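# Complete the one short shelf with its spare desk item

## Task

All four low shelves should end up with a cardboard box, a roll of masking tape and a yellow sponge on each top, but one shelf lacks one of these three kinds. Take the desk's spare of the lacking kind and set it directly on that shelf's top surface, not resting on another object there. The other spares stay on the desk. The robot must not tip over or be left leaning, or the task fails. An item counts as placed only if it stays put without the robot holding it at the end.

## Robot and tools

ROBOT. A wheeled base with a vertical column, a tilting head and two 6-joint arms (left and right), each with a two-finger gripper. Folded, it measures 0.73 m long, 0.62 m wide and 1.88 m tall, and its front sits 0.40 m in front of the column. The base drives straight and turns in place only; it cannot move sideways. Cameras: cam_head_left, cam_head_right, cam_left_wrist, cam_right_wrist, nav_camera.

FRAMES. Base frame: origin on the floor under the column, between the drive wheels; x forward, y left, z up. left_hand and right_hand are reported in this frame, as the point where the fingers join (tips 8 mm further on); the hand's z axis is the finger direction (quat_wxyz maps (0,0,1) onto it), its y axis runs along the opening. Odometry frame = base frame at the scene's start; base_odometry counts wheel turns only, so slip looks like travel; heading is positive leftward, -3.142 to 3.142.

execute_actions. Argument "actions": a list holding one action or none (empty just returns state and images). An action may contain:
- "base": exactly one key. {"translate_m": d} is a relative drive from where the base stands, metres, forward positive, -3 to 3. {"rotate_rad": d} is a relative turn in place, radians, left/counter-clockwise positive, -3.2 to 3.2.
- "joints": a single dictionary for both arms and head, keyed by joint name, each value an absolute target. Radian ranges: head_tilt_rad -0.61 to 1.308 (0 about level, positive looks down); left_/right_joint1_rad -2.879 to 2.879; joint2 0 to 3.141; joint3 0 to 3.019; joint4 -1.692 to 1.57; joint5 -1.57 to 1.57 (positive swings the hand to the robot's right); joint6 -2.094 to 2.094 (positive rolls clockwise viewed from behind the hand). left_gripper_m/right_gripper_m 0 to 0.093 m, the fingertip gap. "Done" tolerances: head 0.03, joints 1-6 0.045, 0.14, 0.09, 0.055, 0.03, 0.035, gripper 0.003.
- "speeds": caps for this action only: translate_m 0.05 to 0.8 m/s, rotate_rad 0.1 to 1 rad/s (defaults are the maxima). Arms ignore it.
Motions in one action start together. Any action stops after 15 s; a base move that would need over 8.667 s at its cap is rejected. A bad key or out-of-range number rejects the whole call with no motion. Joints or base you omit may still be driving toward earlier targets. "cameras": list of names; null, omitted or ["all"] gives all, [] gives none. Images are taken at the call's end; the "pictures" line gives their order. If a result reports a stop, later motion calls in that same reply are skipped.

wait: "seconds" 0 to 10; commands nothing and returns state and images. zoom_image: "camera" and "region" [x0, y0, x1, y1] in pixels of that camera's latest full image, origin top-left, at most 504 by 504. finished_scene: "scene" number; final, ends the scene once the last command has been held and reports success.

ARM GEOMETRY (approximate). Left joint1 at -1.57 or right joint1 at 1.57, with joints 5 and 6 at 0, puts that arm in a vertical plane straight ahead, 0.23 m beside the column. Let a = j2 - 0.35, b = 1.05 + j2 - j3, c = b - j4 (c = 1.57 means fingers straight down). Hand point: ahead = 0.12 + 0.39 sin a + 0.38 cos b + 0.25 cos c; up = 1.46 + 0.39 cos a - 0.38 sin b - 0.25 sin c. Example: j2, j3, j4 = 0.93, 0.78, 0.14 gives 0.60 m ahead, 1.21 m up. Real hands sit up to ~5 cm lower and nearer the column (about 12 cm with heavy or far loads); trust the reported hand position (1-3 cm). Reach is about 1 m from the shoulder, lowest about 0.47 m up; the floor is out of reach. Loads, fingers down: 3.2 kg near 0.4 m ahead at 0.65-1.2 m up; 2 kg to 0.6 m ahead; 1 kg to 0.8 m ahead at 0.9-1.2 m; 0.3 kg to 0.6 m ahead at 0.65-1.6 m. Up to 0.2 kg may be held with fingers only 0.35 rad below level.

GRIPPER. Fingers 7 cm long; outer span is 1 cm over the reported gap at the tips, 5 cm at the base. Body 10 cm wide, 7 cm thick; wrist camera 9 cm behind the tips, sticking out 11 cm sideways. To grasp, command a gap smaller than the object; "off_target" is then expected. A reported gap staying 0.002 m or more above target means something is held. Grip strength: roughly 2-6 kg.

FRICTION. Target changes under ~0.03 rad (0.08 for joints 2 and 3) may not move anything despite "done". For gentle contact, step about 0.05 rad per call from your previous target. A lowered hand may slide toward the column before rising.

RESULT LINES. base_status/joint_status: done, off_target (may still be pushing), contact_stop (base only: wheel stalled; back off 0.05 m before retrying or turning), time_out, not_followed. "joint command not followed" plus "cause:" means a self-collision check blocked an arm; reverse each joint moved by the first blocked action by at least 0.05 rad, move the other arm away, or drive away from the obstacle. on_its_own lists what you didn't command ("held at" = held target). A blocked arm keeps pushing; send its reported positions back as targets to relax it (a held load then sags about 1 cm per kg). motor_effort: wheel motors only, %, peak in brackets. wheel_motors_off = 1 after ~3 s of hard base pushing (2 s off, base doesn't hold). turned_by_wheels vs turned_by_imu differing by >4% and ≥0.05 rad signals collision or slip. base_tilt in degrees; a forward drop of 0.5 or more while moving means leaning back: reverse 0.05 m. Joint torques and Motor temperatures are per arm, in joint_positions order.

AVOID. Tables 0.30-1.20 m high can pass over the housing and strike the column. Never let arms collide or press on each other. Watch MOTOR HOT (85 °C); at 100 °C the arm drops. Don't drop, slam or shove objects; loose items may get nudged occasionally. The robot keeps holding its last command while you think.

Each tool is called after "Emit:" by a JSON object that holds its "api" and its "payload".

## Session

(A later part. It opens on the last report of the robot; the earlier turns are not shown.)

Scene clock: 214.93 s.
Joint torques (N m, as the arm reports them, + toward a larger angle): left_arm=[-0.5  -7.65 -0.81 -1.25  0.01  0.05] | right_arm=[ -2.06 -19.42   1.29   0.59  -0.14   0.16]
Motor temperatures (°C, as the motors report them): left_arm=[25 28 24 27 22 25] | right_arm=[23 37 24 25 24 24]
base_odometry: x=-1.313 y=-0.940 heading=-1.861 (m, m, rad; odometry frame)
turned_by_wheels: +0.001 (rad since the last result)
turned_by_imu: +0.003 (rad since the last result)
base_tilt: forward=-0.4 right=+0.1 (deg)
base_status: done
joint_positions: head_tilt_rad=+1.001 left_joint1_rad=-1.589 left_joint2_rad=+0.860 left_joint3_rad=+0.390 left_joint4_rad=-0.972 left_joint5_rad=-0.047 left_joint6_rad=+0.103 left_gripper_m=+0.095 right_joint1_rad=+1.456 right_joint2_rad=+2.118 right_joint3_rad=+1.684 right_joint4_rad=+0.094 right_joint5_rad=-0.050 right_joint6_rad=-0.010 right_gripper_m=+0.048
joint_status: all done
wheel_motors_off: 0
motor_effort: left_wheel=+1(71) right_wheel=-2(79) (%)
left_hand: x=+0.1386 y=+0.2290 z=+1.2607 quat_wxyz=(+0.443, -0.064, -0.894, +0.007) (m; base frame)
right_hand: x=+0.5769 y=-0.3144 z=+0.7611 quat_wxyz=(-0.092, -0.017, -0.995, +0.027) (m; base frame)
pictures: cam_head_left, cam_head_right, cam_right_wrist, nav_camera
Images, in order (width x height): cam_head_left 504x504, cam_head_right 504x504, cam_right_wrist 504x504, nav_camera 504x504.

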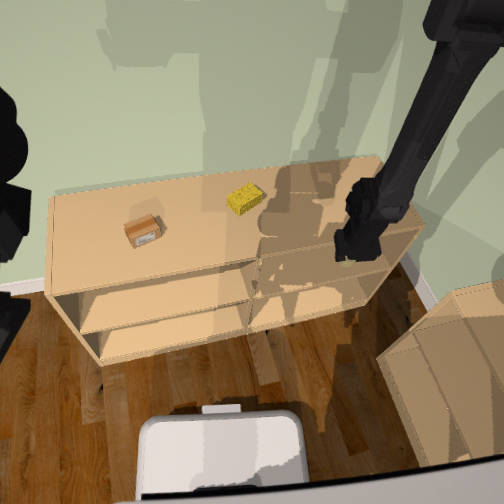

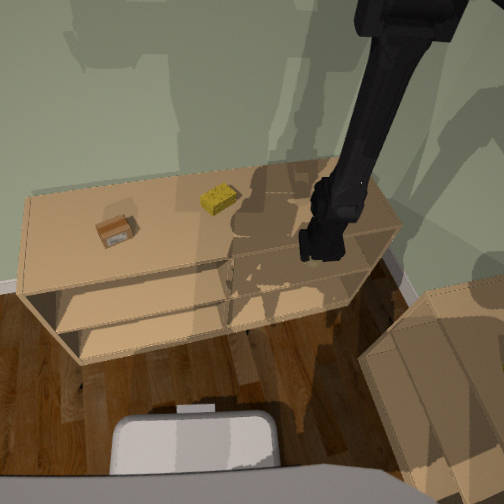

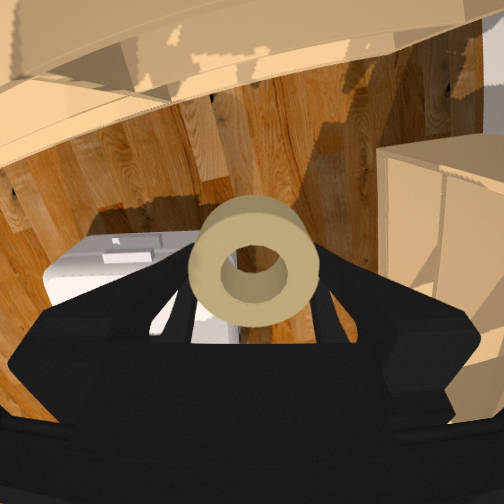

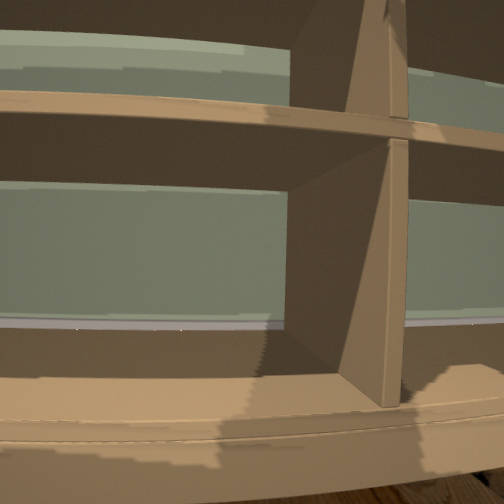

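Emit:
{"api": "execute_actions", "payload": {"actions": [{"base": {"translate_m": 0.25}, "joints": {"right_joint2_rad": 2.39, "right_joint3_rad": 2.125, "right_joint4_rad": -0.065}}], "cameras": ["cam_head_left", "cam_head_right", "cam_right_wrist", "nav_camera"]}}

Scene clock: 229.00 s.
Joint torques (N m, as the arm reports them, + toward a larger angle): left_arm=[-0.59 -7.63 -0.89 -1.22  0.02  0.06] | right_arm=[ -2.37 -18.02   2.59   0.66  -0.14   0.17]
Motor temperatures (°C, as the motors report them): left_arm=[25 28 24 27 22 25] | right_arm=[23 38 24 25 24 24]
base_odometry: x=-1.385 y=-1.180 heading=-1.860 (m, m, rad; odometry frame)
turned_by_wheels: +0.001 (rad since the last result)
turned_by_imu: +0.002 (rad since the last result)
base_tilt: forward=-0.3 right=+0.1 (deg)
base_status: done
joint_positions: head_tilt_rad=+1.001 left_joint1_rad=-1.589 left_joint2_rad=+0.859 left_joint3_rad=+0.391 left_joint4_rad=-0.972 left_joint5_rad=-0.047 left_joint6_rad=+0.103 left_gripper_m=+0.095 right_joint1_rad=+1.456 right_joint2_rad=+2.379 right_joint3_rad=+2.125 right_joint4_rad=-0.062 right_joint5_rad=-0.050 right_joint6_rad=-0.010 right_gripper_m=+0.048
joint_status: all done
wheel_motors_off: 0
motor_effort: left_wheel=+2(40) right_wheel=-2(50) (%)
left_hand: x=+0.1391 y=+0.2290 z=+1.2606 quat_wxyz=(+0.442, -0.064, -0.895, +0.007) (m; base frame)
right_hand: x=+0.6180 y=-0.3248 z=+0.6807 quat_wxyz=(-0.104, -0.016, -0.994, +0.028) (m; base frame)
pictures: cam_head_left, cam_head_right, cam_right_wrist, nav_camera
Images, in order (width x height): cam_head_left 504x504, cam_head_right 504x504, cam_right_wrist 504x504, nav_camera 504x504.

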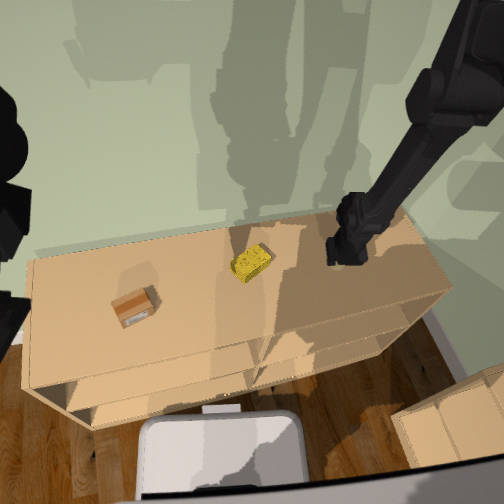

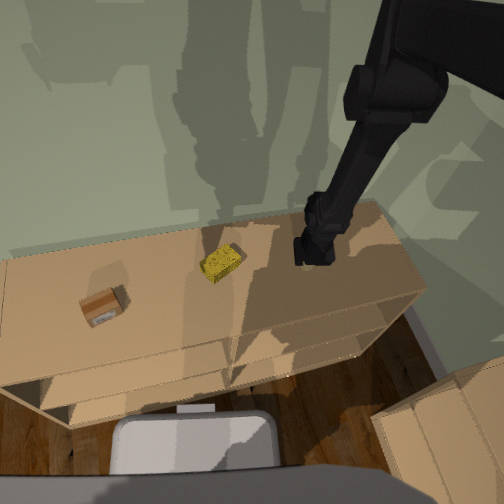

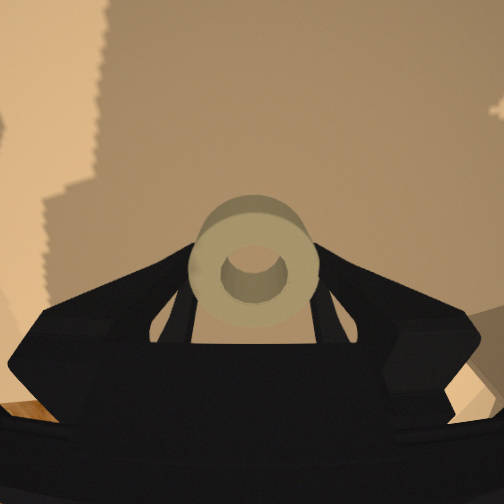

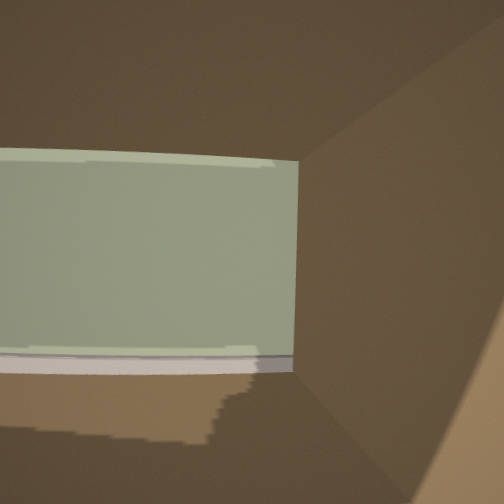

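Emit:
{"api": "execute_actions", "payload": {"actions": [{"joints": {"right_joint2_rad": 2.52, "right_joint3_rad": 2.25, "right_joint4_rad": -0.075}}], "cameras": ["cam_head_left", "cam_right_wrist"]}}

Scene clock: 237.33 s.
Joint torques (N m, as the arm reports them, + toward a larger angle): left_arm=[-0.56 -7.63 -0.87 -1.22  0.02  0.06] | right_arm=[ -2.43 -17.65   2.79   0.5   -0.13   0.17]
Motor temperatures (°C, as the motors report them): left_arm=[25 28 24 27 22 25] | right_arm=[23 38 24 25 24 24]
base_odometry: x=-1.385 y=-1.180 heading=-1.860 (m, m, rad; odometry frame)
turned_by_wheels: +0.000 (rad since the last result)
turned_by_imu: +0.001 (rad since the last result)
base_tilt: forward=-0.4 right=+0.2 (deg)
base_status: not commanded
joint_positions: head_tilt_rad=+1.001 left_joint1_rad=-1.589 left_joint2_rad=+0.859 left_joint3_rad=+0.391 left_joint4_rad=-0.972 left_joint5_rad=-0.047 left_joint6_rad=+0.103 left_gripper_m=+0.095 right_joint1_rad=+1.456 right_joint2_rad=+2.523 right_joint3_rad=+2.243 right_joint4_rad=-0.068 right_joint5_rad=-0.050 right_joint6_rad=-0.010 right_gripper_m=+0.048
joint_status: all done
wheel_motors_off: 0
motor_effort: left_wheel=+3(1) right_wheel=-3(3) (%)
left_hand: x=+0.1391 y=+0.2290 z=+1.2606 quat_wxyz=(+0.442, -0.064, -0.895, +0.007) (m; base frame)
right_hand: x=+0.5723 y=-0.3273 z=+0.6290 quat_wxyz=(-0.088, -0.017, -0.996, +0.027) (m; base frame)
pictures: cam_head_left, cam_right_wrist
Images, in order (width x height): cam_head_left 504x504, cam_right_wrist 504x504.

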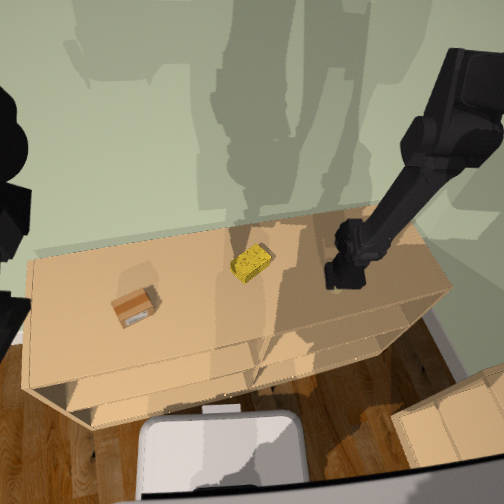

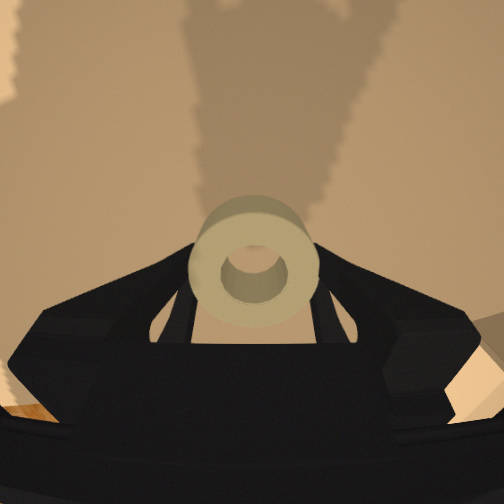

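Emit:
{"api": "execute_actions", "payload": {"actions": [{"joints": {"right_joint2_rad": 2.58, "right_joint3_rad": 2.365, "right_joint4_rad": -0.13}}], "cameras": ["cam_head_left", "cam_right_wrist"]}}

Scene clock: 243.27 s.
Joint torques (N m, as the arm reports them, + toward a larger angle): left_arm=[-0.53 -7.63 -0.87 -1.2   0.02  0.06] | right_arm=[ -2.44 -16.58   4.13   0.41  -0.14   0.16]
Motor temperatures (°C, as the motors report them): left_arm=[25 28 24 27 22 25] | right_arm=[23 38 24 25 24 24]
base_odometry: x=-1.385 y=-1.180 heading=-1.860 (m, m, rad; odometry frame)
turned_by_wheels: +0.000 (rad since the last result)
turned_by_imu: +0.001 (rad since the last result)
base_tilt: forward=-0.5 right=+0.1 (deg)
base_status: not commanded
joint_positions: head_tilt_rad=+1.001 left_joint1_rad=-1.589 left_joint2_rad=+0.859 left_joint3_rad=+0.391 left_joint4_rad=-0.972 left_joint5_rad=-0.047 left_joint6_rad=+0.103 left_gripper_m=+0.095 right_joint1_rad=+1.456 right_joint2_rad=+2.566 right_joint3_rad=+2.346 right_joint4_rad=-0.120 right_joint5_rad=-0.050 right_joint6_rad=-0.010 right_gripper_m=+0.048
joint_status: all done
wheel_motors_off: 0
motor_effort: left_wheel=+1(3) right_wheel=-3(3) (%)
left_hand: x=+0.1391 y=+0.2290 z=+1.2606 quat_wxyz=(+0.442, -0.064, -0.895, +0.007) (m; base frame)
right_hand: x=+0.5862 y=-0.3288 z=+0.6221 quat_wxyz=(-0.092, -0.017, -0.995, +0.027) (m; base frame)
pictures: cam_head_left, cam_right_wrist
Images, in order (width x height): cam_head_left 504x504, cam_right_wrist 504x504.

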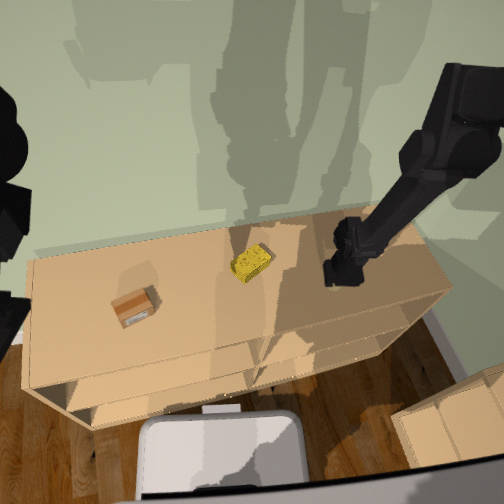

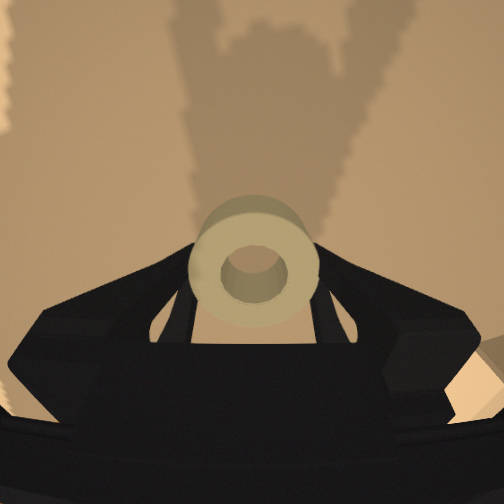

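Emit:
{"api": "execute_actions", "payload": {"actions": [{"joints": {"right_gripper_m": 0.085}}], "cameras": ["cam_right_wrist"]}}

Scene clock: 247.63 s.
Joint torques (N m, as the arm reports them, + toward a larger angle): left_arm=[-0.62 -7.61 -0.89 -1.22  0.02  0.06] | right_arm=[ -2.37 -16.65   4.06   0.38  -0.14   0.16]
Motor temperatures (°C, as the motors report them): left_arm=[25 28 24 27 22 25] | right_arm=[23 38 24 25 24 24]
base_odometry: x=-1.385 y=-1.180 heading=-1.860 (m, m, rad; odometry frame)
turned_by_wheels: +0.000 (rad since the last result)
turned_by_imu: +0.001 (rad since the last result)
base_tilt: forward=-0.4 right=+0.1 (deg)
base_status: not commanded
joint_positions: head_tilt_rad=+1.001 left_joint1_rad=-1.589 left_joint2_rad=+0.859 left_joint3_rad=+0.391 left_joint4_rad=-0.972 left_joint5_rad=-0.047 left_joint6_rad=+0.103 left_gripper_m=+0.095 right_joint1_rad=+1.456 right_joint2_rad=+2.566 right_joint3_rad=+2.346 right_joint4_rad=-0.120 right_joint5_rad=-0.050 right_joint6_rad=-0.010 right_gripper_m=+0.085
joint_status: all done
wheel_motors_off: 0
motor_effort: left_wheel=+1(2) right_wheel=-3(3) (%)
left_hand: x=+0.1391 y=+0.2290 z=+1.2606 quat_wxyz=(+0.442, -0.064, -0.895, +0.007) (m; base frame)
right_hand: x=+0.5862 y=-0.3288 z=+0.6221 quat_wxyz=(-0.092, -0.017, -0.995, +0.027) (m; base frame)
pictures: cam_right_wrist
Images, in order (width x height): cam_right_wrist 504x504.

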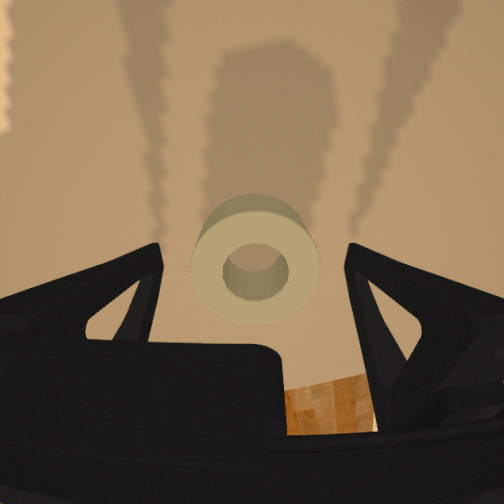

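The tape settled in place. Lifting the hand clear.

Emit:
{"api": "execute_actions", "payload": {"actions": [{"joints": {"right_joint2_rad": 2.3, "right_joint3_rad": 1.96, "right_joint4_rad": 0.0}}], "cameras": ["cam_head_left", "cam_right_wrist"]}}

Scene clock: 254.00 s.
Joint torques (N m, as the arm reports them, + toward a larger angle): left_arm=[-0.59 -7.7  -0.92 -1.23  0.02  0.06] | right_arm=[ -2.21 -17.2    2.01   1.07  -0.14   0.16]
Motor temperatures (°C, as the motors report them): left_arm=[25 28 24 27 22 25] | right_arm=[23 38 24 25 24 24]
base_odometry: x=-1.385 y=-1.180 heading=-1.860 (m, m, rad; odometry frame)
turned_by_wheels: +0.000 (rad since the last result)
turned_by_imu: +0.001 (rad since the last result)
base_tilt: forward=-0.4 right=+0.1 (deg)
base_status: not commanded
joint_positions: head_tilt_rad=+1.001 left_joint1_rad=-1.589 left_joint2_rad=+0.859 left_joint3_rad=+0.391 left_joint4_rad=-0.972 left_joint5_rad=-0.047 left_joint6_rad=+0.103 left_gripper_m=+0.095 right_joint1_rad=+1.456 right_joint2_rad=+2.281 right_joint3_rad=+1.961 right_joint4_rad=-0.008 right_joint5_rad=-0.050 right_joint6_rad=-0.010 right_gripper_m=+0.085
joint_status: all done
wheel_motors_off: 0
motor_effort: left_wheel=+1(1) right_wheel=-2(3) (%)
left_hand: x=+0.1391 y=+0.2290 z=+1.2606 quat_wxyz=(+0.442, -0.064, -0.895, +0.007) (m; base frame)
right_hand: x=+0.6060 y=-0.3213 z=+0.7086 quat_wxyz=(-0.098, -0.016, -0.995, +0.027) (m; base frame)
pictures: cam_head_left, cam_right_wrist
Images, in order (width x height): cam_head_left 504x504, cam_right_wrist 504x504.

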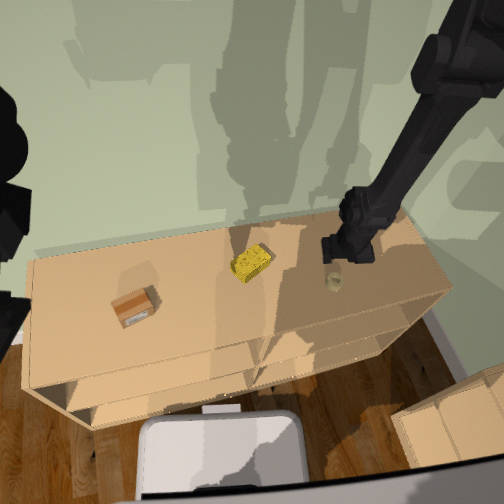

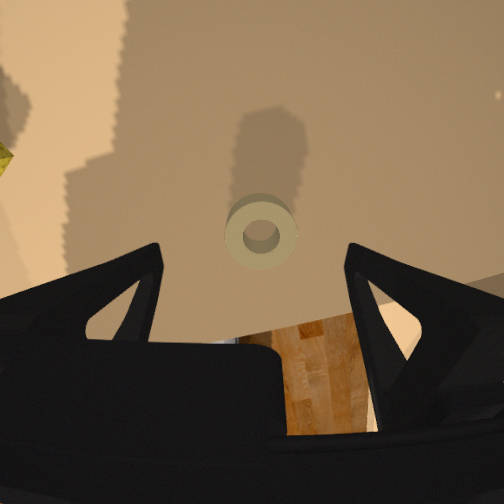

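Emit:
{"api": "finished_scene", "payload": {"scene": 2}}

The scene is finished: the task was done.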